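## Task

Carry the tray from the staging bench over to the work bench. One adapter in the centrifuge rotor already holds a water blank in its middle hole; set the tray's sample tube (the one with an orange dot on its cap) into the middle hole of the adapter across from it, and set the tray's remaining tube in the green rack. Every tube must be pushed fully down and every rotor bucket must hang vertically. A tube touching the floor means failure. The tray's bottles must finish upright inside it, and the tray must finish resting on the work bench with nothing overhanging its edge. Any number of robots may be used. At the end, open the grippers and back away. A robot toppling or left leaning means failure, and nothing counts as done if it only stays put because a robot is holding it.

## Robot and tools

Robots: two identical Hello Robot Stretch 3 units, r1 and r2. Each has a two-wheeled base (0.33 m long, 0.34 m wide, passive omni wheel at the rear), a lift on a mast, and one telescoping arm that reaches out to the robot's right side. The gripper is moved forward or back only by driving the base. On-the-spot turns pivot about the point midway between the drive wheels, 0.05 m behind the front edge; with arm retracted and wrist folded the sweep radius is 0.28 m, larger if the wrist is unfolded.

Frames: the base frame has its origin on the floor between the drive wheels, x forward, y left, z up. hand_pose is reported in it, at the point where closed fingertips meet (with wrist joints at zero: hand x up, y back toward the mast, z toward the rear). Odometry frame = base frame at the scene start. Each robot reports in its own frames, so relative positions between robots can only be judged from images, lidar_m, wrist_depth_mm and head_depth_mm.

execute_actions: argument actions is a list with at most one action object (empty list = just report state and images). The action has keys "r1" and/or "r2"; under each: "base", "joints", "contact_limits". base holds exactly one of: translate_m (relative straight drive in metres from the current base position, forward positive, -1 to 1) or rotate_rad (relative turn in radians, left/counter-clockwise positive, -3.2 to 3.2). No sideways motion. joints are absolute targets by name: lift_m 0 to 1.1 (arm height); arm_m 0 to 0.52 (extension); wrist_yaw_rad -1.345 to 4.42 (0 along the arm, positive toward the front, 3.0 folded over base); wrist_pitch_rad -1.57 to 0.451 (0 level, negative fingertips down); wrist_roll_rad -2.911 to 2.911 (0 fingers side by side); gripper_m -0.089 to 0.179 (larger is wider; real fingertip gap is smaller by about 0.007 nearly shut to 0.025 fully open, zero below 0.007); head_pan_rad -3.953 to 1.73 (0 forward, positive left, -1.57 along the arm); head_tilt_rad -1.53 to 0.419 (negative down). contact_limits takes only arm_m: a motor_effort percentage, 1 to 100, at which the arm motion stops (contact_stop); lower is gentler, too low stops immediately, and it also caps holding force until the next action. Motions in one action start together. Unknown keys or out-of-range numbers reject the whole call. Anything omitted may keep pushing toward its previous target. A single action runs at most 15 s. cameras: list of r1_/r2_ head_camera, nav_camera, wrist_camera, or "all"; omitted/null = all, [] = none.

wait: seconds 0 to 10, commands nothing, returns state and images. zoom_image: camera name plus region [x0, y0, x1, y1] in pixels (top-left origin, at most 504x504) of that camera's latest full image. finished_scene: scene = number of the scene being ended; irreversible, reports success.

Result lines: base_status/joint_status tell how each commanded motion ended: done, off_target (resting away from target, maybe still pushing), contact_stop, time_out, torque_fault (after these the old target is dropped; arm and lift go slack after a contact stop until commanded again). on_its_own covers uncommanded parts; its "held at" is a target, not a position. base_odometry counts wheel turns (slip counts as travel); heading -3.142 to 3.142, left positive. turned_by_wheels and turned_by_imu give turn since the last result. base_tilt in degrees, forward and right positive, with a fixed bias up to about 4. motor_effort in percent, positive toward higher joint values, peak in brackets; readings are biased and noisy. lidar_m: 12 distances in metres, 30° sectors starting straight ahead then counter-clockwise (4th left, 7th behind, 10th right), plane 0.17 m high, range 0.15 to 12, "-" nothing; sees table legs not tops, misses glass, may be blocked by own mast/lift. wrist_depth_mm (45 to 1000) and head_depth_mm (280 to 4000, sideways image): 7x7 median depths from top left. Camera calibration lines give K and T_world_to_cam from the carrying robot's base frame, with small errors.

Speed: base goes up to 0.30 m/s and 1.9 rad/s only when stowed (lift_m < 0.30, arm_m < 0.03, wrist_yaw_rad > 2.54); otherwise 0.10 m/s and 0.63 rad/s. Two robots' travel for the same command differs by up to 2.5 cm per metre, which matters when sharing a load.

Gripping: command gripper_m below object width to grasp (lower squeezes more); to let go, go at least 0.02 above the contact value. Readings do not confirm a grasp. Stall guard may weaken grip; send a new value to re-squeeze.

Self-collision: fold/unfold the wrist only with lift_m 0.32 to 0.95, wrist_pitch_rad -0.4 and roll near 0; once folded lift may go to 0.25. If wrist_yaw_rad is below -0.4 keep pitch at -0.5 or lower.

Hazards: robots pressing or hitting each other fails the run; a base already touching another robot must not advance even millimetres. Arm pushes on rigid objects above about 0.45 m gripper height, repeated pushes, driving while holding a fixed object, or snagging furniture (especially reversing) can tip a robot: reverse the last move in small steps, free the gripper, and drop lift_m near 0.2 if still leaning. Base, wrist and head have no contact stop; wrist servos shut off for 10 s after prolonged strain. Avoid drops, slips, slams, and hard pushes. The sim keeps running while you think, holding the last command; loose objects may occasionally be nudged.

Each tool is called after "Request:" in YAML: its name, and indented under it one key for each argument.

## Session

Request:
execute_actions:
  actions: []

Scene clock: 0.00 s.
r1.base_odometry: x=+0.000 y=+0.000 heading=+0.000 (m, m, rad; r1's odometry frame)
r1.turned_by_wheels: +0.000 (rad since the last result)
r1.turned_by_imu: +0.000 (rad since the last result)
r1.base_tilt: forward=-1.3 right=-1.6 (deg)
r1.lidar_m: 4.20 1.06 0.72 0.67 0.67 0.85 1.83 2.79 1.70 3.29 1.54 2.53
r1.head_depth_mm: 2077 3275 - - - 3330 2265 / 2131 3241 - - - 3316 2231 / 2135 3240 - - - 3261 2229 / 2131 3363 - - - 3199 2205 / 2168 3394 - - - 3177 2203 / 2204 3401 - - - 3104 2193 / 2187 2552 2639 2743 2783 2777 2152
r1.base_status: not commanded
r1.joint_positions: lift_m=+0.498 arm_m=+0.001 wrist_yaw_rad=+2.954 wrist_pitch_rad=-0.513 wrist_roll_rad=+0.012 gripper_m=+0.037 head_pan_rad=-0.011 head_tilt_rad=-0.013
r1.joint_status: not commanded
r1.motor_effort: left_wheel=-1 right_wheel=+0 lift_m=+22 arm_m=+0 wrist_yaw_rad=-1 wrist_pitch_rad=+6 wrist_roll_rad=+0 gripper_m=+0 head_pan_rad=+0 head_tilt_rad=+0 (%)
r1.hand_pose: x=+0.0181 y=+0.0621 z=+0.4900 quat_wxyz=(+0.244, +0.701, +0.114, +0.660) (m; r1's base frame)
r1.wrist_depth_mm: 559 - 620 673 742 768 831 / 623 - 701 735 812 892 915 / 673 737 773 814 916 959 - / 748 796 853 895 939 955 914 / 805 810 - 806 802 792 797 / 705 701 - 695 - 682 678 / 616 602 - 616 603 596 600
r2.base_odometry: x=+0.000 y=+0.000 heading=+0.000 (m, m, rad; r2's odometry frame)
r2.turned_by_wheels: +0.000 (rad since the last result)
r2.turned_by_imu: +0.000 (rad since the last result)
r2.base_tilt: forward=-0.2 right=-0.3 (deg)
r2.lidar_m: 1.65 1.97 2.30 1.00 0.77 0.75 0.80 1.16 4.05 1.71 1.45 3.31
r2.head_depth_mm: 1760 2597 3888 3815 3818 3510 2283 / 1751 2540 - - - 3384 2294 / 1759 2570 - - - 3158 2178 / 1752 2511 - - - 2833 2284 / 1732 2515 - - - 1770 2066 / 1745 2545 - - - 2897 2279 / 1742 2496 - - - 2875 2306
r2.base_status: not commanded
r2.joint_positions: lift_m=+0.505 arm_m=-0.003 wrist_yaw_rad=+3.042 wrist_pitch_rad=-0.514 wrist_roll_rad=-0.004 gripper_m=+0.037 head_pan_rad=+0.012 head_tilt_rad=-0.014
r2.joint_status: not commanded
r2.motor_effort: left_wheel=+0 right_wheel=+1 lift_m=+42 arm_m=+1 wrist_yaw_rad=+1 wrist_pitch_rad=+4 wrist_roll_rad=+0 gripper_m=+0 head_pan_rad=+0 head_tilt_rad=+3 (%)
r2.hand_pose: x=-0.0003 y=+0.0679 z=+0.4963 quat_wxyz=(+0.214, +0.690, +0.146, +0.676) (m; r2's base frame)
r2.wrist_depth_mm: 653 - - - - - - / 676 780 - - - - - / 705 826 - - - - - / 738 906 - - 977 979 963 / 748 846 - 841 841 823 826 / 736 736 - 726 699 716 707 / 653 646 644 654 634 633 628
pictures: r1_head_camera (sideways: a quarter turn clockwise sets it upright), r1_nav_camera (sideways: a quarter turn counterclockwise sets it upright), r1_wrist_camera, r2_head_camera (sideways: a quarter turn clockwise sets it upright), r2_nav_camera (sideways: a quarter turn counterclockwise sets it upright), r2_wrist_camera
Images, in order (width x height): r1_head_camera 896x504, r1_nav_camera 672x504, r1_wrist_camera 644x364, r2_head_camera 896x504, r2_nav_camera 672x504, r2_wrist_camera 644x364.

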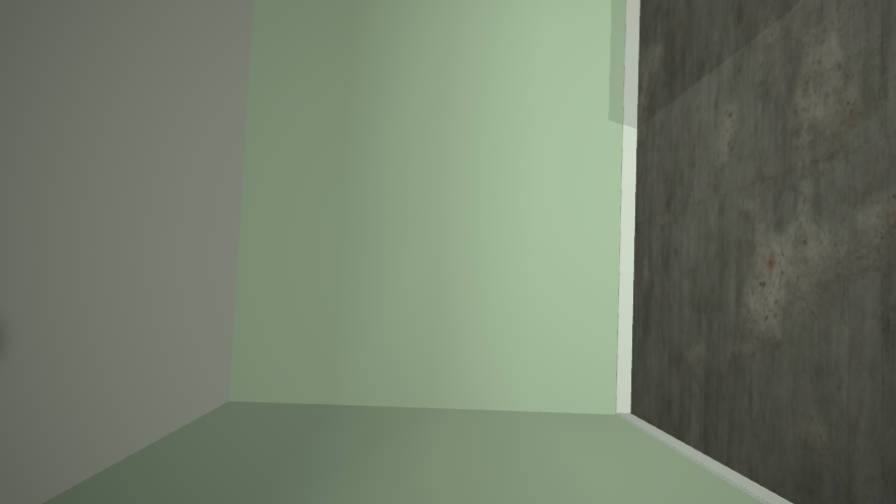

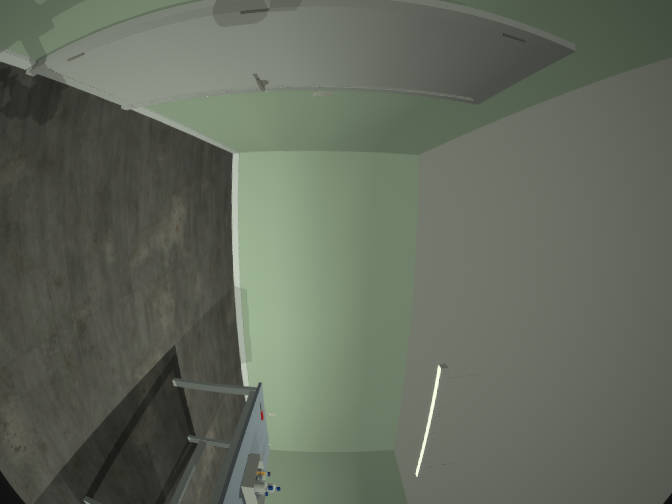

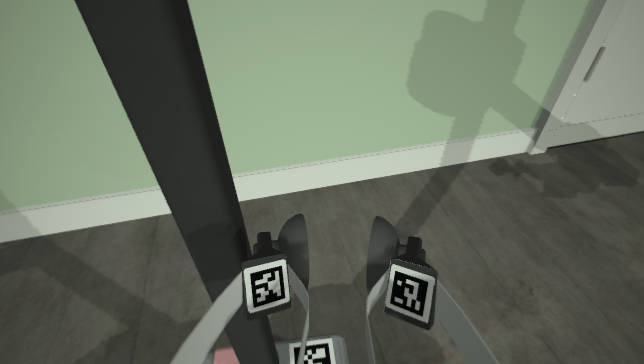

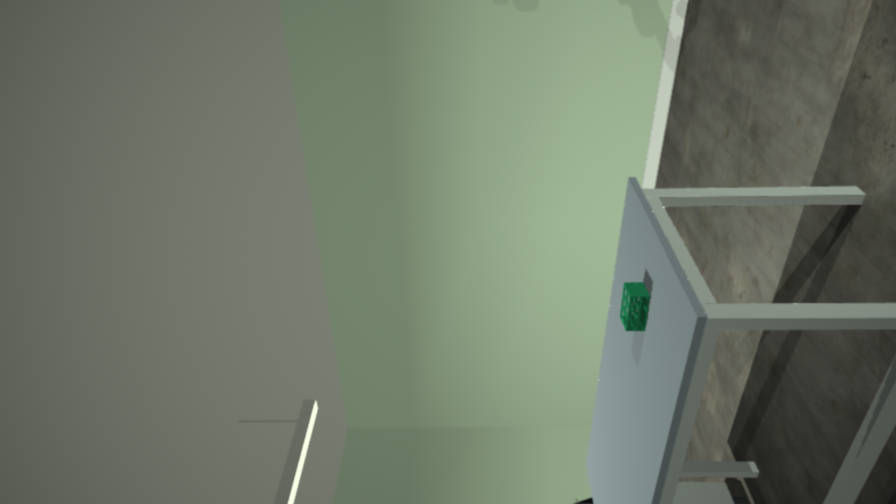

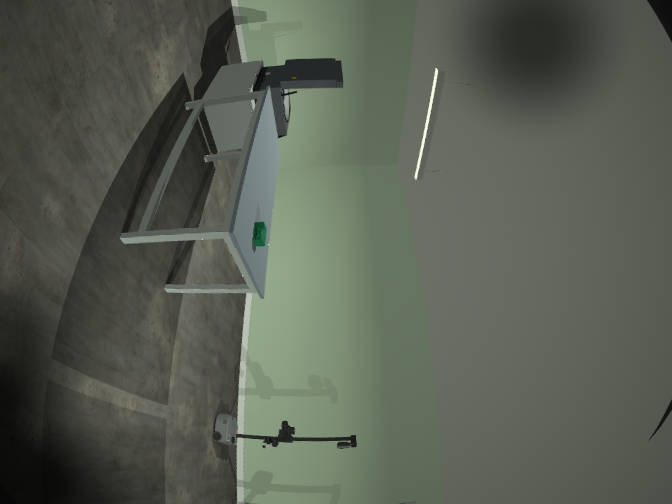

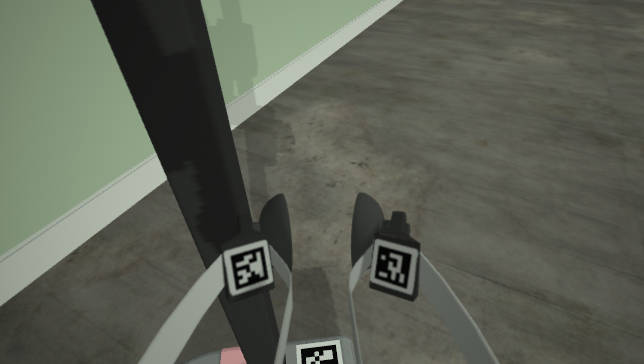

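Request:
execute_actions:
  actions:
    - {"r1":{"joints":{"head_pan_rad":-1.0,"head_tilt_rad":-0.4}},"r2":{"joints":{"head_pan_rad":-1.2,"head_tilt_rad":-0.4}}}
  cameras: ["r1_head_camera","r1_nav_camera","r2_head_camera","r2_nav_camera"]

Request:
execute_actions:
  actions:
    - {"r1":{"joints":{"head_pan_rad":-2.2,"head_tilt_rad":-0.4}},"r2":{"joints":{"head_pan_rad":0.5,"head_tilt_rad":-0.4}}}
  cameras: ["r1_head_camera","r1_nav_camera","r2_head_camera","r2_nav_camera"]

Scene clock: 2.30 s.
r1.base_odometry: x=+0.000 y=+0.000 heading=+0.000 (m, m, rad; r1's odometry frame)
r1.turned_by_wheels: +0.000 (rad since the last result)
r1.turned_by_imu: +0.000 (rad since the last result)
r1.base_tilt: forward=-1.4 right=-1.5 (deg)
r1.lidar_m: 4.20 1.06 0.72 0.66 0.67 0.85 1.83 2.79 1.70 3.30 1.54 2.53
r1.head_depth_mm: 3597 3828 - 3281 2285 1749 1426 / 3756 3976 - 3074 2269 1747 1420 / 3888 - - 3045 2237 1725 1429 / - - 2293 1716 2075 1737 1419 / - - 2138 2830 2262 1732 1415 / - - 2023 2966 2234 1732 1404 / - - 2486 2975 2221 1732 1403
r1.base_status: not commanded
r1.joint_positions: lift_m=+0.498 arm_m=+0.001 wrist_yaw_rad=+2.954 wrist_pitch_rad=-0.513 wrist_roll_rad=+0.012 gripper_m=+0.037 head_pan_rad=-0.993 head_tilt_rad=-0.395
r1.joint_status: all done
r1.motor_effort: left_wheel=-1(0) right_wheel=+0(0) lift_m=+22(22) arm_m=+0(0) wrist_yaw_rad=+0(0) wrist_pitch_rad=+6(6) wrist_roll_rad=+1(0) gripper_m=+1(1) head_pan_rad=-5(59) head_tilt_rad=-1(24) (%)
r1.hand_pose: x=+0.0181 y=+0.0621 z=+0.4900 quat_wxyz=(+0.244, +0.701, +0.114, +0.660) (m; r1's base frame)
r1.wrist_depth_mm: 569 - 628 668 715 786 810 / 623 - 691 747 777 872 914 / 678 718 777 858 909 971 - / 746 787 868 911 951 932 968 / 782 821 - 783 829 785 792 / 687 718 - 688 - 689 700 / 614 621 - 609 588 602 622
r2.base_odometry: x=+0.000 y=+0.000 heading=+0.000 (m, m, rad; r2's odometry frame)
r2.turned_by_wheels: +0.000 (rad since the last result)
r2.turned_by_imu: +0.000 (rad since the last result)
r2.base_tilt: forward=-0.2 right=-0.2 (deg)
r2.lidar_m: 1.65 1.99 2.30 1.00 0.77 0.75 0.80 1.16 4.04 1.70 1.46 3.30
r2.head_depth_mm: - - - 3285 2336 1793 1428 / - - - 3055 2313 1806 1441 / - - - 2002 2413 1781 1416 / - - - 1872 2438 1796 1434 / 3960 - - 1717 2331 1717 1426 / 3625 3842 - 2063 2311 1808 1416 / 3428 3642 3816 3756 2427 1789 1432
r2.base_status: not commanded
r2.joint_positions: lift_m=+0.505 arm_m=-0.003 wrist_yaw_rad=+3.042 wrist_pitch_rad=-0.514 wrist_roll_rad=-0.004 gripper_m=+0.037 head_pan_rad=-1.193 head_tilt_rad=-0.395
r2.joint_status: all done
r2.motor_effort: left_wheel=-1(0) right_wheel=+1(0) lift_m=+42(43) arm_m=+1(1) wrist_yaw_rad=+0(1) wrist_pitch_rad=+5(4) wrist_roll_rad=+0(0) gripper_m=+1(0) head_pan_rad=-5(57) head_tilt_rad=-2(32) (%)
r2.hand_pose: x=-0.0003 y=+0.0679 z=+0.4963 quat_wxyz=(+0.214, +0.690, +0.146, +0.676) (m; r2's base frame)
r2.wrist_depth_mm: 649 - - - - - - / 690 779 - - - - - / 702 837 - - - - - / 726 912 - 999 988 979 958 / 759 842 - 829 823 829 813 / 736 740 - 716 693 707 698 / 648 647 649 662 634 630 619
pictures: r1_head_camera (sideways: a quarter turn clockwise sets it upright), r1_nav_camera (sideways: a quarter turn counterclockwise sets it upright), r2_head_camera (sideways: a quarter turn clockwise sets it upright), r2_nav_camera (sideways: a quarter turn counterclockwise sets it upright)
camera_calibration (this result's frames):
r1_head_camera: T_world_to_cam=[[-0.278217, 0.338155, -0.899025, 1.19322], [0.803787, 0.594384, -0.0251755, 0.0290686], [0.525853, -0.729629, -0.437172, 0.525446], [0, 0, 0, 1]] pos_world=[0.0323027, -0.0373913, 1.30318]
r1_nav_camera: T_world_to_cam=[[0.217652, -0.281688, 0.934494, -1.17174], [-0.858266, -0.511155, 0.0458183, 0.00353916], [0.464765, -0.812017, -0.353017, 0.419219], [0, 0, 0, 1]] pos_world=[0.0632315, 0.0121559, 1.24282]
r2_head_camera: T_world_to_cam=[[-0.129538, 0.327683, -0.935865, 1.23912], [0.939237, 0.343127, -0.00986326, 0.00639739], [0.317888, -0.880277, -0.35222, 0.416421], [0, 0, 0, 1]] pos_world=[0.0221291, -0.0416661, 1.30638]
r2_nav_camera: T_world_to_cam=[[0.103618, -0.362462, 0.926221, -1.16501], [-0.94407, -0.328935, -0.0231089, 0.0827928], [0.313042, -0.872023, -0.376273, 0.450225], [0, 0, 0, 1]] pos_world=[0.0579387, -0.00243291, 1.25038]
Images, in order (width x height): r1_head_camera 896x504, r1_nav_camera 672x504, r2_head_camera 896x504, r2_nav_camera 672x504.

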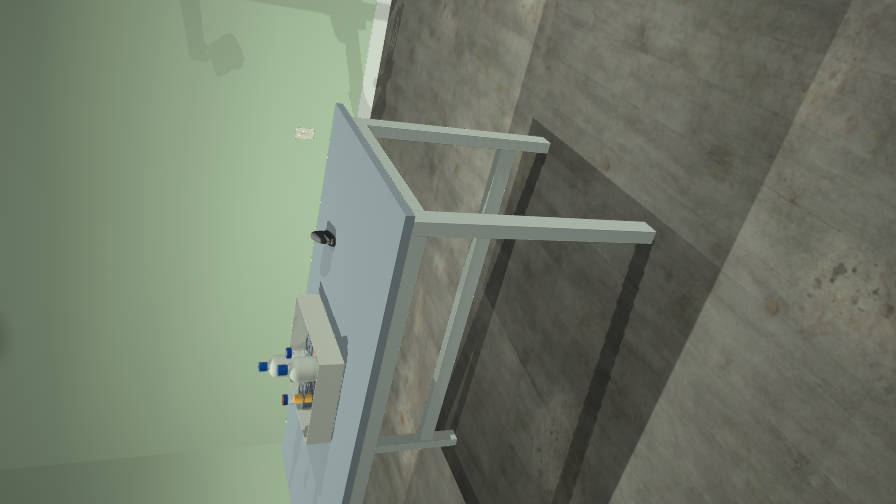

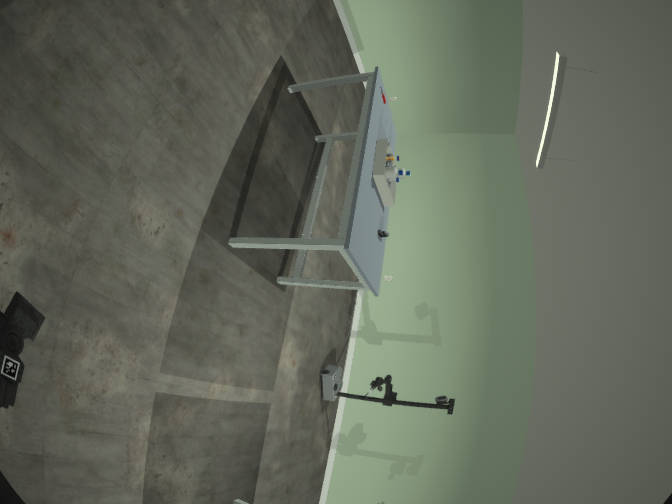

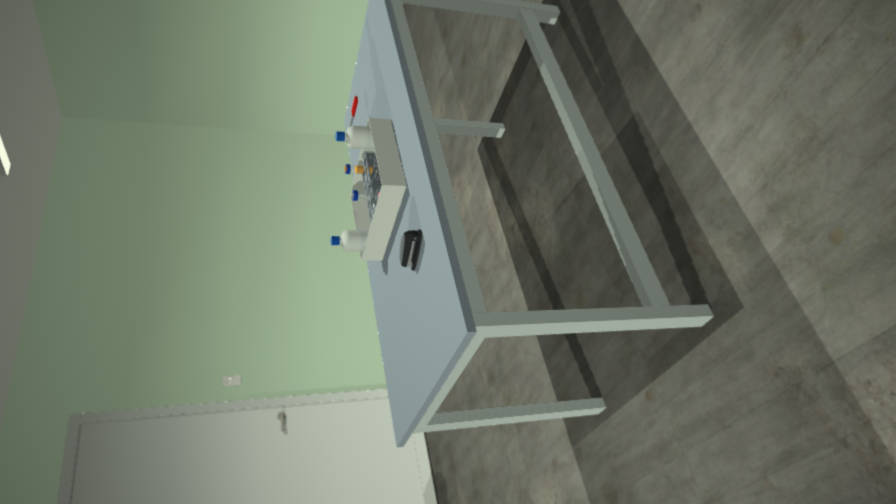

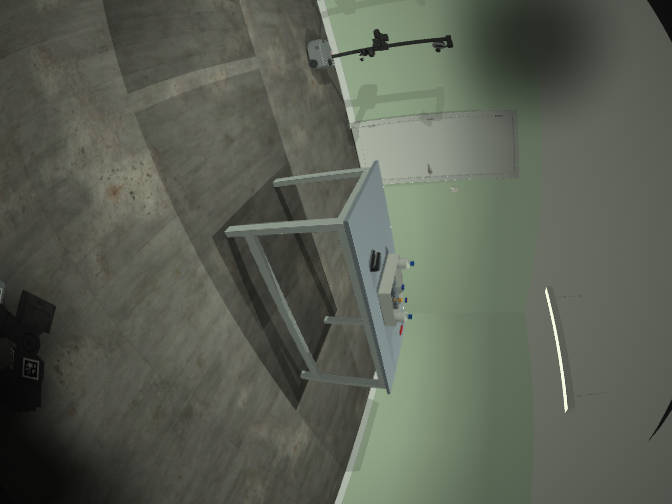

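Scene clock: 3.63 s.
r1.base_odometry: x=+0.000 y=+0.000 heading=+0.000 (m, m, rad; r1's odometry frame)
r1.turned_by_wheels: +0.000 (rad since the last result)
r1.turned_by_imu: +0.000 (rad since the last result)
r1.base_tilt: forward=-1.4 right=-1.5 (deg)
r1.lidar_m: 4.19 1.06 0.72 0.66 0.67 0.85 1.82 2.80 1.70 3.27 1.55 2.54
r1.head_depth_mm: - 3114 3010 3129 2235 1756 1431 / - - 2622 3247 2259 1742 1424 / - - 2316 3051 2255 1750 1420 / - - 2307 2674 2075 1729 1408 / - - 2275 3241 2269 1734 1403 / - - - 3006 2216 1719 1411 / 3731 3875 - 3162 2199 1725 1403
r1.base_status: not commanded
r1.joint_positions: lift_m=+0.498 arm_m=+0.001 wrist_yaw_rad=+2.954 wrist_pitch_rad=-0.513 wrist_roll_rad=+0.012 gripper_m=+0.037 head_pan_rad=-2.193 head_tilt_rad=-0.395
r1.joint_status: all done
r1.motor_effort: left_wheel=-1(0) right_wheel=-1(0) lift_m=+22(22) arm_m=+0(0) wrist_yaw_rad=-1(0) wrist_pitch_rad=+6(6) wrist_roll_rad=+0(0) gripper_m=-1(0) head_pan_rad=-5(60) head_tilt_rad=-2(2) (%)
r1.hand_pose: x=+0.0181 y=+0.0621 z=+0.4900 quat_wxyz=(+0.244, +0.701, +0.114, +0.660) (m; r1's base frame)
r1.wrist_depth_mm: 570 - 613 677 722 768 833 / 622 - 721 750 833 859 907 / 667 733 766 847 899 993 - / 764 780 862 914 977 949 936 / 793 810 - 790 822 795 780 / 715 696 - 686 - 694 674 / 620 617 - 630 588 598 594
r2.base_odometry: x=+0.000 y=+0.000 heading=+0.000 (m, m, rad; r2's odometry frame)
r2.turned_by_wheels: +0.000 (rad since the last result)
r2.turned_by_imu: +0.000 (rad since the last result)
r2.base_tilt: forward=-0.2 right=-0.2 (deg)
r2.lidar_m: 1.65 1.98 2.30 1.00 0.77 0.75 0.80 1.16 4.04 1.70 1.46 3.31
r2.head_depth_mm: - - - 1853 2200 1796 1435 / - - - 3077 2448 1800 1435 / - - - 3255 2353 1804 1418 / - - 3109 3083 2427 1802 1428 / - - 3396 3516 2428 1801 1427 / - - - 3798 2449 1789 1434 / 3853 - - 3749 2467 1800 1421
r2.base_status: not commanded
r2.joint_positions: lift_m=+0.505 arm_m=-0.003 wrist_yaw_rad=+3.042 wrist_pitch_rad=-0.514 wrist_roll_rad=-0.004 gripper_m=+0.037 head_pan_rad=+0.493 head_tilt_rad=-0.395
r2.joint_status: all done
r2.motor_effort: left_wheel=+1(0) right_wheel=+1(0) lift_m=+42(43) arm_m=+1(1) wrist_yaw_rad=+0(0) wrist_pitch_rad=+5(4) wrist_roll_rad=+0(0) gripper_m=+0(0) head_pan_rad=+4(62) head_tilt_rad=-2(4) (%)
r2.hand_pose: x=-0.0003 y=+0.0679 z=+0.4963 quat_wxyz=(+0.214, +0.690, +0.146, +0.676) (m; r2's base frame)
r2.wrist_depth_mm: 651 - - - - - - / 680 795 - - - - - / 709 840 - - - - - / 742 904 - 970 967 972 950 / 765 848 - 840 837 829 818 / 721 720 - 726 705 716 713 / 648 651 641 652 637 636 629
pictures: r1_head_camera (sideways: a quarter turn clockwise sets it upright), r1_nav_camera (sideways: a quarter turn counterclockwise sets it upright), r2_head_camera (sideways: a quarter turn clockwise sets it upright), r2_nav_camera (sideways: a quarter turn counterclockwise sets it upright)
camera_calibration (this result's frames):
r1_head_camera: T_world_to_cam=[[0.214521, 0.382065, -0.898892, 1.19004], [0.845251, -0.533777, -0.0251576, 0.0287923], [-0.48942, -0.754392, -0.437447, 0.531998], [0, 0, 0, 1]] pos_world=[-0.0192557, -0.0379712, 1.30317]
r1_nav_camera: T_world_to_cam=[[-0.183844, -0.305164, 0.934386, -1.16915], [-0.787422, 0.614708, 0.0458308, 0.00309076], [-0.58836, -0.727331, -0.353303, 0.426015], [0, 0, 0, 1]] pos_world=[0.0381422, -0.0488294, 1.24281]
r2_head_camera: T_world_to_cam=[[-0.310881, -0.166297, -0.935788, 1.24012], [-0.448394, 0.893782, -0.00986938, 0.0148699], [0.838031, 0.416533, -0.352426, 0.413517], [0, 0, 0, 1]] pos_world=[0.0456581, 0.020694, 1.30637]
r2_nav_camera: T_world_to_cam=[[0.348397, 0.144527, 0.926138, -1.1664], [0.434842, -0.90021, -0.0230994, 0.0743692], [0.830381, 0.410772, -0.376477, 0.447335], [0, 0, 0, 1]] pos_world=[0.00257259, 0.0517711, 1.25038]
Images, in order (width x height): r1_head_camera 896x504, r1_nav_camera 672x504, r2_head_camera 896x504, r2_nav_camera 672x504.

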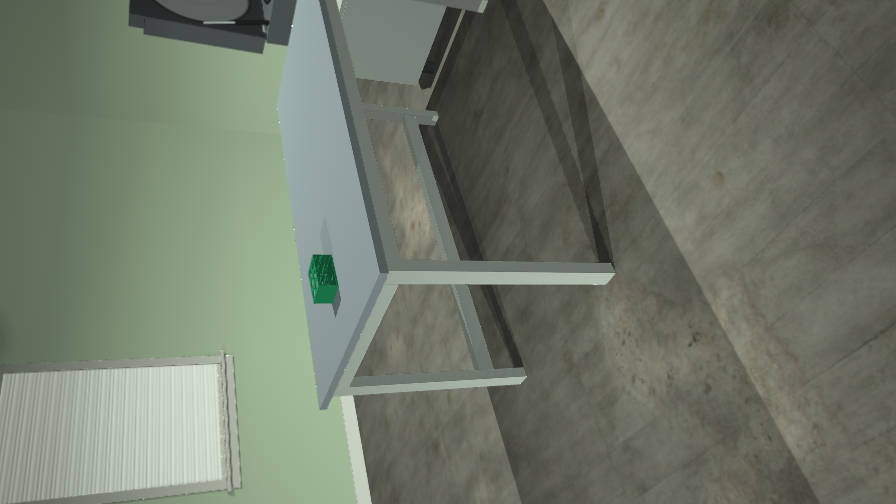

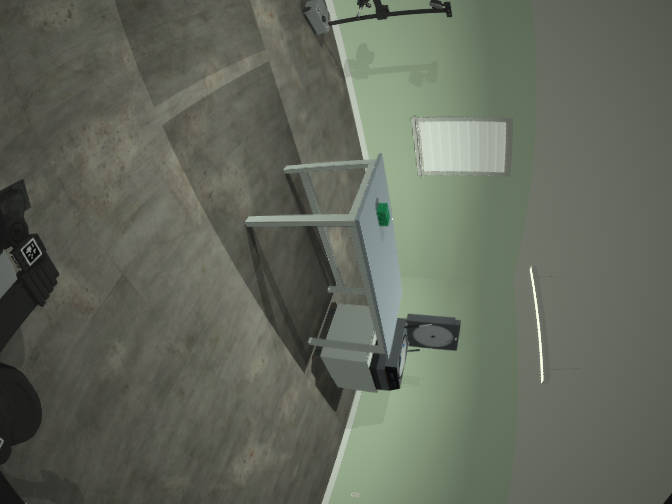

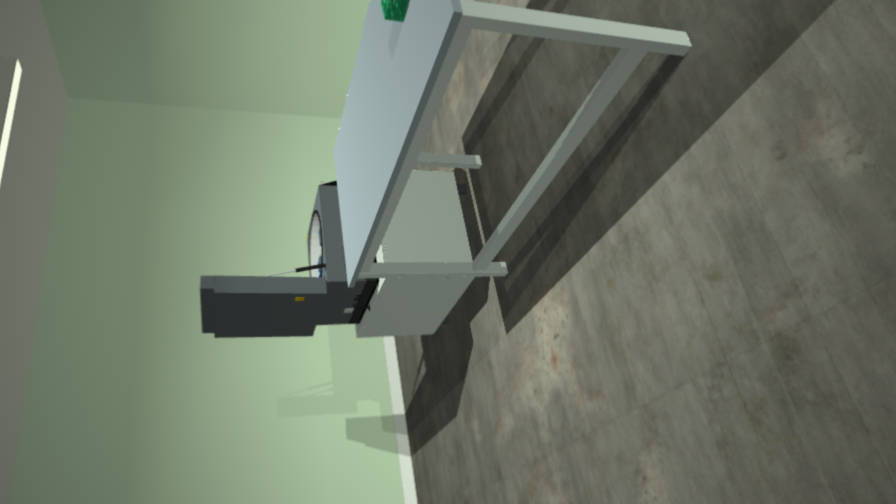

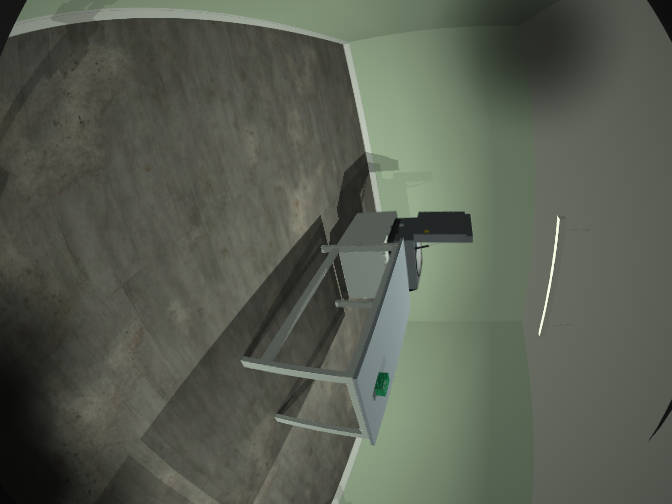

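Request:
execute_actions:
  actions:
    - {"r1":{"base":{"rotate_rad":-0.499},"joints":{"lift_m":0.28,"head_pan_rad":-1.57,"head_tilt_rad":-0.7}},"r2":{"base":{"rotate_rad":1.514},"joints":{"lift_m":0.28,"head_pan_rad":-1.57,"head_tilt_rad":-0.7}}}
  cameras: []

Request:
execute_actions:
  actions:
    - {"r1":{"base":{"translate_m":1.0}},"r2":{"base":{"translate_m":-1.0}}}
  cameras: []

Request:
execute_actions:
  actions:
    - {"r1":{"base":{"translate_m":0.64}},"r2":{"base":{"translate_m":-0.6}}}
  cameras: []

Request:
execute_actions:
  actions:
    - {"r1":{"base":{"rotate_rad":0.604}},"r2":{"base":{"rotate_rad":-0.562}}}
  cameras: ["r1_head_camera","r2_head_camera"]

Scene clock: 14.17 s.
r1.base_odometry: x=+0.000 y=+0.000 heading=-0.499 (m, m, rad; r1's odometry frame)
r1.turned_by_wheels: -0.499 (rad since the last result)
r1.turned_by_imu: -0.504 (rad since the last result)
r1.base_tilt: forward=-1.4 right=-1.5 (deg)
r1.lidar_m: 2.54 3.92 1.05 0.71 0.67 0.68 0.87 1.93 2.80 1.70 3.30 1.54
r1.head_depth_mm: 2280 2999 2522 1966 1616 1373 1203 / 2292 3087 2503 1980 1623 1375 1193 / - 1728 2452 1981 1622 1376 1196 / - 3248 2486 1976 1625 1374 1190 / 3940 3098 2493 1986 1623 1362 1191 / 3808 3539 2520 1969 1625 1370 1193 / 3611 3523 2532 1969 1619 1381 1198
r1.base_status: done
r1.joint_positions: lift_m=+0.281 arm_m=+0.001 wrist_yaw_rad=+2.954 wrist_pitch_rad=-0.514 wrist_roll_rad=+0.012 gripper_m=+0.037 head_pan_rad=-1.577 head_tilt_rad=-0.691
r1.joint_status: all done
r1.motor_effort: left_wheel=+1(5) right_wheel=-2(4) lift_m=+8(19) arm_m=+0(0) wrist_yaw_rad=+0(0) wrist_pitch_rad=+6(6) wrist_roll_rad=+0(0) gripper_m=+1(0) head_pan_rad=+4(48) head_tilt_rad=-3(20) (%)
r1.hand_pose: x=+0.0181 y=+0.0620 z=+0.2725 quat_wxyz=(+0.244, +0.701, +0.114, +0.660) (m; r1's base frame)
r1.wrist_depth_mm: 505 - 719 884 - - - / 536 - 798 910 - 977 970 / 578 625 769 762 759 750 759 / 591 632 627 609 613 610 604 / 535 523 - 535 529 518 518 / 474 - - - - 439 442 / - - - - 386 389 390
r2.base_odometry: x=+0.000 y=+0.000 heading=+1.514 (m, m, rad; r2's odometry frame)
r2.turned_by_wheels: +1.514 (rad since the last result)
r2.turned_by_imu: +1.515 (rad since the last result)
r2.base_tilt: forward=-0.2 right=-0.2 (deg)
r2.lidar_m: 1.05 0.78 0.75 0.79 1.09 3.19 1.79 1.46 3.31 1.65 1.86 2.76
r2.head_depth_mm: 3379 3719 2922 2141 1690 1401 1188 / 3518 3767 2916 2140 1701 1389 1183 / 3683 - 2879 2169 1676 1396 1184 / 3897 3662 2775 2120 1687 1386 1179 / - 1872 2637 2062 1685 1383 1189 / - 1891 2940 2048 1682 1394 1185 / - 2042 2890 2123 1676 1396 1186
r2.base_status: done
r2.joint_positions: lift_m=+0.280 arm_m=-0.003 wrist_yaw_rad=+3.042 wrist_pitch_rad=-0.515 wrist_roll_rad=-0.004 gripper_m=+0.037 head_pan_rad=-1.563 head_tilt_rad=-0.692
r2.joint_status: all done
r2.motor_effort: left_wheel=-2(10) right_wheel=+4(12) lift_m=+33(35) arm_m=+1(1) wrist_yaw_rad=+0(0) wrist_pitch_rad=+4(4) wrist_roll_rad=+0(0) gripper_m=+0(0) head_pan_rad=-4(59) head_tilt_rad=-4(34) (%)
r2.hand_pose: x=-0.0003 y=+0.0677 z=+0.2717 quat_wxyz=(+0.214, +0.690, +0.147, +0.676) (m; r2's base frame)
r2.wrist_depth_mm: - - 952 855 762 689 623 / - 994 977 913 822 731 675 / 795 791 780 776 759 742 712 / 649 637 656 628 622 620 614 / 545 541 - 545 528 523 522 / 488 - - - 449 459 452 / - - - - 403 403 399
pictures: none
No camera images: the call's "cameras" was empty. Leave "cameras" out to get every camera's image.

Scene clock: 19.10 s.
r1.base_odometry: x=+0.878 y=-0.478 heading=-0.499 (m, m, rad; r1's odometry frame)
r1.turned_by_wheels: +0.000 (rad since the last result)
r1.turned_by_imu: +0.004 (rad since the last result)
r1.base_tilt: forward=-1.5 right=-1.5 (deg)
r1.lidar_m: 1.53 3.37 1.94 1.30 1.24 1.26 1.63 3.61 2.01 3.72 0.79 1.46
r1.head_depth_mm: - 3454 2420 1978 1614 1370 1196 / - 3514 2522 1979 1617 1377 1193 / 3814 3496 2493 1962 1624 1374 1190 / 3687 3492 2543 1983 1630 1376 1192 / 3449 3490 2529 1964 1621 1378 1193 / 3312 3459 2533 1973 1627 1344 1192 / 3126 3307 2497 1853 1501 1349 1197
r1.base_status: done
r1.joint_positions: lift_m=+0.281 arm_m=+0.001 wrist_yaw_rad=+2.954 wrist_pitch_rad=-0.514 wrist_roll_rad=+0.012 gripper_m=+0.037 head_pan_rad=-1.577 head_tilt_rad=-0.691
r1.joint_status: not commanded
r1.motor_effort: left_wheel=+1(8) right_wheel=-2(4) lift_m=+8(8) arm_m=+0(0) wrist_yaw_rad=+0(0) wrist_pitch_rad=+6(6) wrist_roll_rad=+0(0) gripper_m=-1(1) head_pan_rad=+4(4) head_tilt_rad=-3(4) (%)
r1.hand_pose: x=+0.0181 y=+0.0619 z=+0.2724 quat_wxyz=(+0.244, +0.701, +0.114, +0.660) (m; r1's base frame)
r1.wrist_depth_mm: 895 - - - - - - / 952 - - - - 991 942 / 802 769 790 760 767 770 770 / 635 638 635 617 604 606 609 / 531 535 - 541 525 511 515 / 472 - - - - 443 445 / - - - - 383 385 391
r2.base_odometry: x=-0.057 y=-0.998 heading=+1.514 (m, m, rad; r2's odometry frame)
r2.turned_by_wheels: +0.000 (rad since the last result)
r2.turned_by_imu: +0.000 (rad since the last result)
r2.base_tilt: forward=-0.2 right=-0.3 (deg)
r2.lidar_m: 1.76 1.31 1.27 1.33 1.84 3.33 1.07 0.79 0.77 3.62 2.05 3.23
r2.head_depth_mm: 2980 3226 2947 895 1686 1396 1182 / 3054 3447 2949 2037 1566 1296 1192 / 3194 3553 2952 2160 1684 1391 1193 / 3458 3710 2957 2136 1696 1397 1187 / 3629 3972 2956 2150 1672 1387 1179 / 3846 - 2892 2125 1687 1378 1189 / - - 2894 2117 1687 1383 1190
r2.base_status: done
r2.joint_positions: lift_m=+0.280 arm_m=-0.003 wrist_yaw_rad=+3.042 wrist_pitch_rad=-0.516 wrist_roll_rad=-0.004 gripper_m=+0.037 head_pan_rad=-1.563 head_tilt_rad=-0.692
r2.joint_status: not commanded
r2.motor_effort: left_wheel=-2(11) right_wheel=+5(9) lift_m=+34(34) arm_m=+1(1) wrist_yaw_rad=+0(1) wrist_pitch_rad=+5(5) wrist_roll_rad=+0(0) gripper_m=+1(0) head_pan_rad=-4(4) head_tilt_rad=-4(4) (%)
r2.hand_pose: x=-0.0003 y=+0.0676 z=+0.2716 quat_wxyz=(+0.214, +0.690, +0.147, +0.676) (m; r2's base frame)
r2.wrist_depth_mm: - - - - - - - / - 988 - - 966 967 936 / 790 788 776 765 761 746 740 / 645 632 654 627 619 618 604 / 543 539 - 547 530 520 522 / 481 - - - 446 457 447 / - - - - 405 404 398
pictures: none
No camera images: the call's "cameras" was empty. Leave "cameras" out to get every camera's image.

Scene clock: 22.97 s.
r1.base_odometry: x=+1.440 y=-0.784 heading=-0.499 (m, m, rad; r1's odometry frame)
r1.turned_by_wheels: +0.000 (rad since the last result)
r1.turned_by_imu: +0.002 (rad since the last result)
r1.base_tilt: forward=-1.5 right=-1.4 (deg)
r1.lidar_m: 0.89 2.87 2.50 1.71 1.59 1.62 2.11 3.79 0.73 1.14 1.07 1.09
r1.head_depth_mm: 3913 3467 2493 829 1079 1370 1190 / 3726 3429 2522 802 1581 1316 1192 / 3446 3492 1023 801 1500 1363 1193 / 3247 3454 1025 802 695 1371 1192 / 3084 3330 1022 804 677 1369 1192 / 2913 3137 1004 800 660 1344 1195 / 2784 2957 1021 803 658 1289 1202
r1.base_status: done
r1.joint_positions: lift_m=+0.281 arm_m=+0.001 wrist_yaw_rad=+2.954 wrist_pitch_rad=-0.515 wrist_roll_rad=+0.012 gripper_m=+0.037 head_pan_rad=-1.577 head_tilt_rad=-0.691
r1.joint_status: not commanded
r1.motor_effort: left_wheel=+1(9) right_wheel=-2(3) lift_m=+8(8) arm_m=+0(0) wrist_yaw_rad=+0(0) wrist_pitch_rad=+7(7) wrist_roll_rad=+0(0) gripper_m=-1(1) head_pan_rad=+4(4) head_tilt_rad=-2(4) (%)
r1.hand_pose: x=+0.0181 y=+0.0619 z=+0.2724 quat_wxyz=(+0.244, +0.701, +0.114, +0.660) (m; r1's base frame)
r1.wrist_depth_mm: - - - - - - - / - - - - - 947 957 / 800 752 763 783 749 757 763 / 638 638 608 622 614 611 614 / 526 511 - 542 530 507 507 / 464 - - - - 447 444 / - - - - 383 388 388
r2.base_odometry: x=-0.091 y=-1.597 heading=+1.514 (m, m, rad; r2's odometry frame)
r2.turned_by_wheels: +0.000 (rad since the last result)
r2.turned_by_imu: +0.000 (rad since the last result)
r2.base_tilt: forward=-0.2 right=-0.2 (deg)
r2.lidar_m: 2.19 1.63 1.58 1.65 2.29 2.84 0.64 0.47 0.46 0.48 0.66 2.45
r2.head_depth_mm: 2658 2878 2924 847 691 619 1191 / 2785 3053 1202 881 693 1314 1192 / 2917 3239 1200 877 692 1388 1134 / 3101 3447 1192 849 732 1402 1139 / 3293 3656 1201 874 802 1386 1186 / 3516 3931 2924 877 1587 1293 1179 / 3705 - 2901 873 1040 1348 1179
r2.base_status: done
r2.joint_positions: lift_m=+0.280 arm_m=-0.003 wrist_yaw_rad=+3.042 wrist_pitch_rad=-0.516 wrist_roll_rad=-0.004 gripper_m=+0.037 head_pan_rad=-1.563 head_tilt_rad=-0.692
r2.joint_status: not commanded
r2.motor_effort: left_wheel=-2(10) right_wheel=+4(7) lift_m=+34(34) arm_m=+1(1) wrist_yaw_rad=+0(1) wrist_pitch_rad=+5(5) wrist_roll_rad=+0(0) gripper_m=+0(0) head_pan_rad=-4(4) head_tilt_rad=-4(4) (%)
r2.hand_pose: x=-0.0003 y=+0.0676 z=+0.2716 quat_wxyz=(+0.214, +0.690, +0.147, +0.676) (m; r2's base frame)
r2.wrist_depth_mm: - - - - - - - / - - 998 982 971 944 940 / 794 777 767 755 758 747 729 / 651 635 654 628 624 616 605 / 547 543 - 552 531 516 520 / 482 - - - 446 451 453 / - - - - 410 400 401
pictures: none
No camera images: the call's "cameras" was empty. Leave "cameras" out to get every camera's image.

Scene clock: 24.47 s.
r1.base_odometry: x=+1.440 y=-0.784 heading=+0.105 (m, m, rad; r1's odometry frame)
r1.turned_by_wheels: +0.604 (rad since the last result)
r1.turned_by_imu: +0.610 (rad since the last result)
r1.base_tilt: forward=-1.4 right=-1.6 (deg)
r1.lidar_m: 2.87 2.29 1.67 1.59 1.64 2.27 2.40 0.73 1.11 1.07 1.11 0.89
r1.head_depth_mm: 2728 2991 987 804 660 1345 1197 / 2786 3003 1022 803 661 1344 1198 / 2748 3062 994 733 661 1337 1191 / 2728 3006 1004 747 659 1342 1201 / 2840 3049 930 751 657 1371 1196 / 2828 3108 916 756 659 1372 1200 / 2809 3118 1023 802 661 1367 1190
r1.base_status: done
r1.joint_positions: lift_m=+0.281 arm_m=+0.001 wrist_yaw_rad=+2.954 wrist_pitch_rad=-0.515 wrist_roll_rad=+0.012 gripper_m=+0.037 head_pan_rad=-1.577 head_tilt_rad=-0.692
r1.joint_status: not commanded
r1.motor_effort: left_wheel=-2(7) right_wheel=+2(7) lift_m=+8(8) arm_m=+0(0) wrist_yaw_rad=+0(0) wrist_pitch_rad=+6(7) wrist_roll_rad=+0(0) gripper_m=+1(0) head_pan_rad=+4(4) head_tilt_rad=-3(3) (%)
r1.hand_pose: x=+0.0181 y=+0.0619 z=+0.2724 quat_wxyz=(+0.244, +0.701, +0.114, +0.660) (m; r1's base frame)
r1.wrist_depth_mm: - - - - - - - / - - - - - - - / 808 762 780 792 749 754 762 / 632 638 633 616 611 612 619 / 526 525 - 534 532 514 505 / 466 - - - - 440 439 / - - - - 387 387 389
r2.base_odometry: x=-0.091 y=-1.597 heading=+0.952 (m, m, rad; r2's odometry frame)
r2.turned_by_wheels: -0.562 (rad since the last result)
r2.turned_by_imu: -0.562 (rad since the last result)
r2.base_tilt: forward=-0.2 right=-0.3 (deg)
r2.lidar_m: 2.45 2.28 1.65 1.58 1.63 2.21 2.84 0.66 0.48 0.46 0.47 0.64
r2.head_depth_mm: 2762 3024 1198 882 693 1356 1114 / 2720 3030 1207 743 694 1363 1136 / 2679 2995 1203 765 692 1350 1139 / 2702 3008 1198 842 689 1348 1141 / 2604 2937 986 842 691 1352 1137 / 2625 2958 1193 873 690 1359 1117 / 2683 2935 1191 875 690 1326 1116
r2.base_status: done
r2.joint_positions: lift_m=+0.280 arm_m=-0.003 wrist_yaw_rad=+3.042 wrist_pitch_rad=-0.516 wrist_roll_rad=-0.004 gripper_m=+0.037 head_pan_rad=-1.563 head_tilt_rad=-0.692
r2.joint_status: not commanded
r2.motor_effort: left_wheel=+2(9) right_wheel=-3(10) lift_m=+34(34) arm_m=+1(1) wrist_yaw_rad=+0(0) wrist_pitch_rad=+5(5) wrist_roll_rad=+0(0) gripper_m=+1(0) head_pan_rad=-4(4) head_tilt_rad=-4(4) (%)
r2.hand_pose: x=-0.0003 y=+0.0676 z=+0.2716 quat_wxyz=(+0.214, +0.690, +0.147, +0.676) (m; r2's base frame)
r2.wrist_depth_mm: - - - - - - - / - 992 971 998 971 957 946 / 806 791 773 759 762 749 745 / 640 646 651 628 621 615 615 / 545 545 - 552 524 524 519 / 486 - - - 446 454 454 / - - - - 406 400 401
pictures: r1_head_camera (sideways: a quarter turn clockwise sets it upright), r2_head_camera (sideways: a quarter turn clockwise sets it upright)
camera_calibration (this result's frames):
r1_head_camera: T_world_to_cam=[[-0.044142, 0.679634, -0.732222, 0.97432], [0.998327, 0.057405, -0.00690203, 0.00408558], [0.0373423, -0.731302, -0.681031, 0.845685], [0, 0, 0, 1]] pos_world=[0.00734982, -0.0439637, 1.28939]
r2_head_camera: T_world_to_cam=[[-0.00411044, 0.610998, -0.791621, 1.05023], [0.999717, -0.0160301, -0.0175635, 0.0160479], [-0.023421, -0.79147, -0.610759, 0.754905], [0, 0, 0, 1]] pos_world=[0.00595411, -0.0439436, 1.29273]
Images, in order (width x height): r1_head_camera 896x504, r2_head_camera 896x504.

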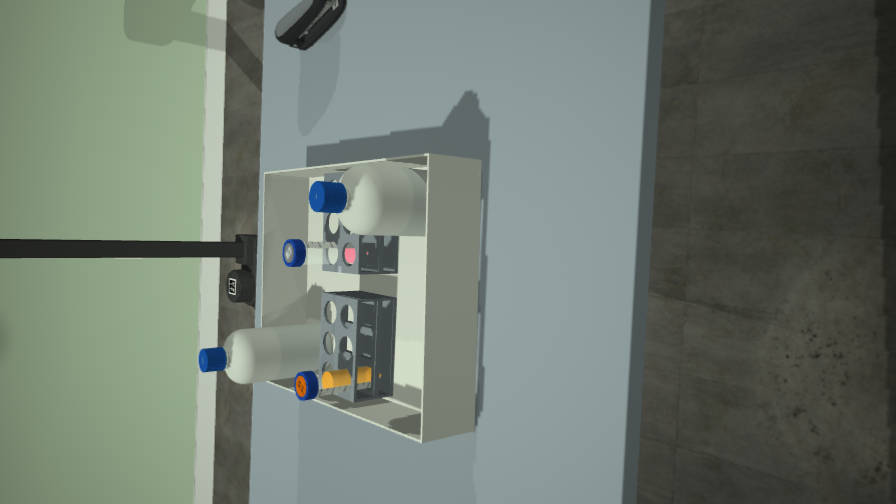

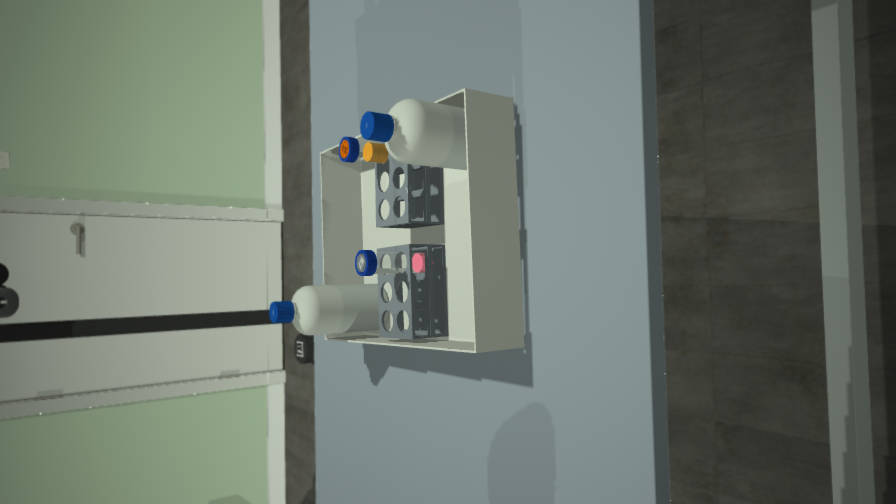

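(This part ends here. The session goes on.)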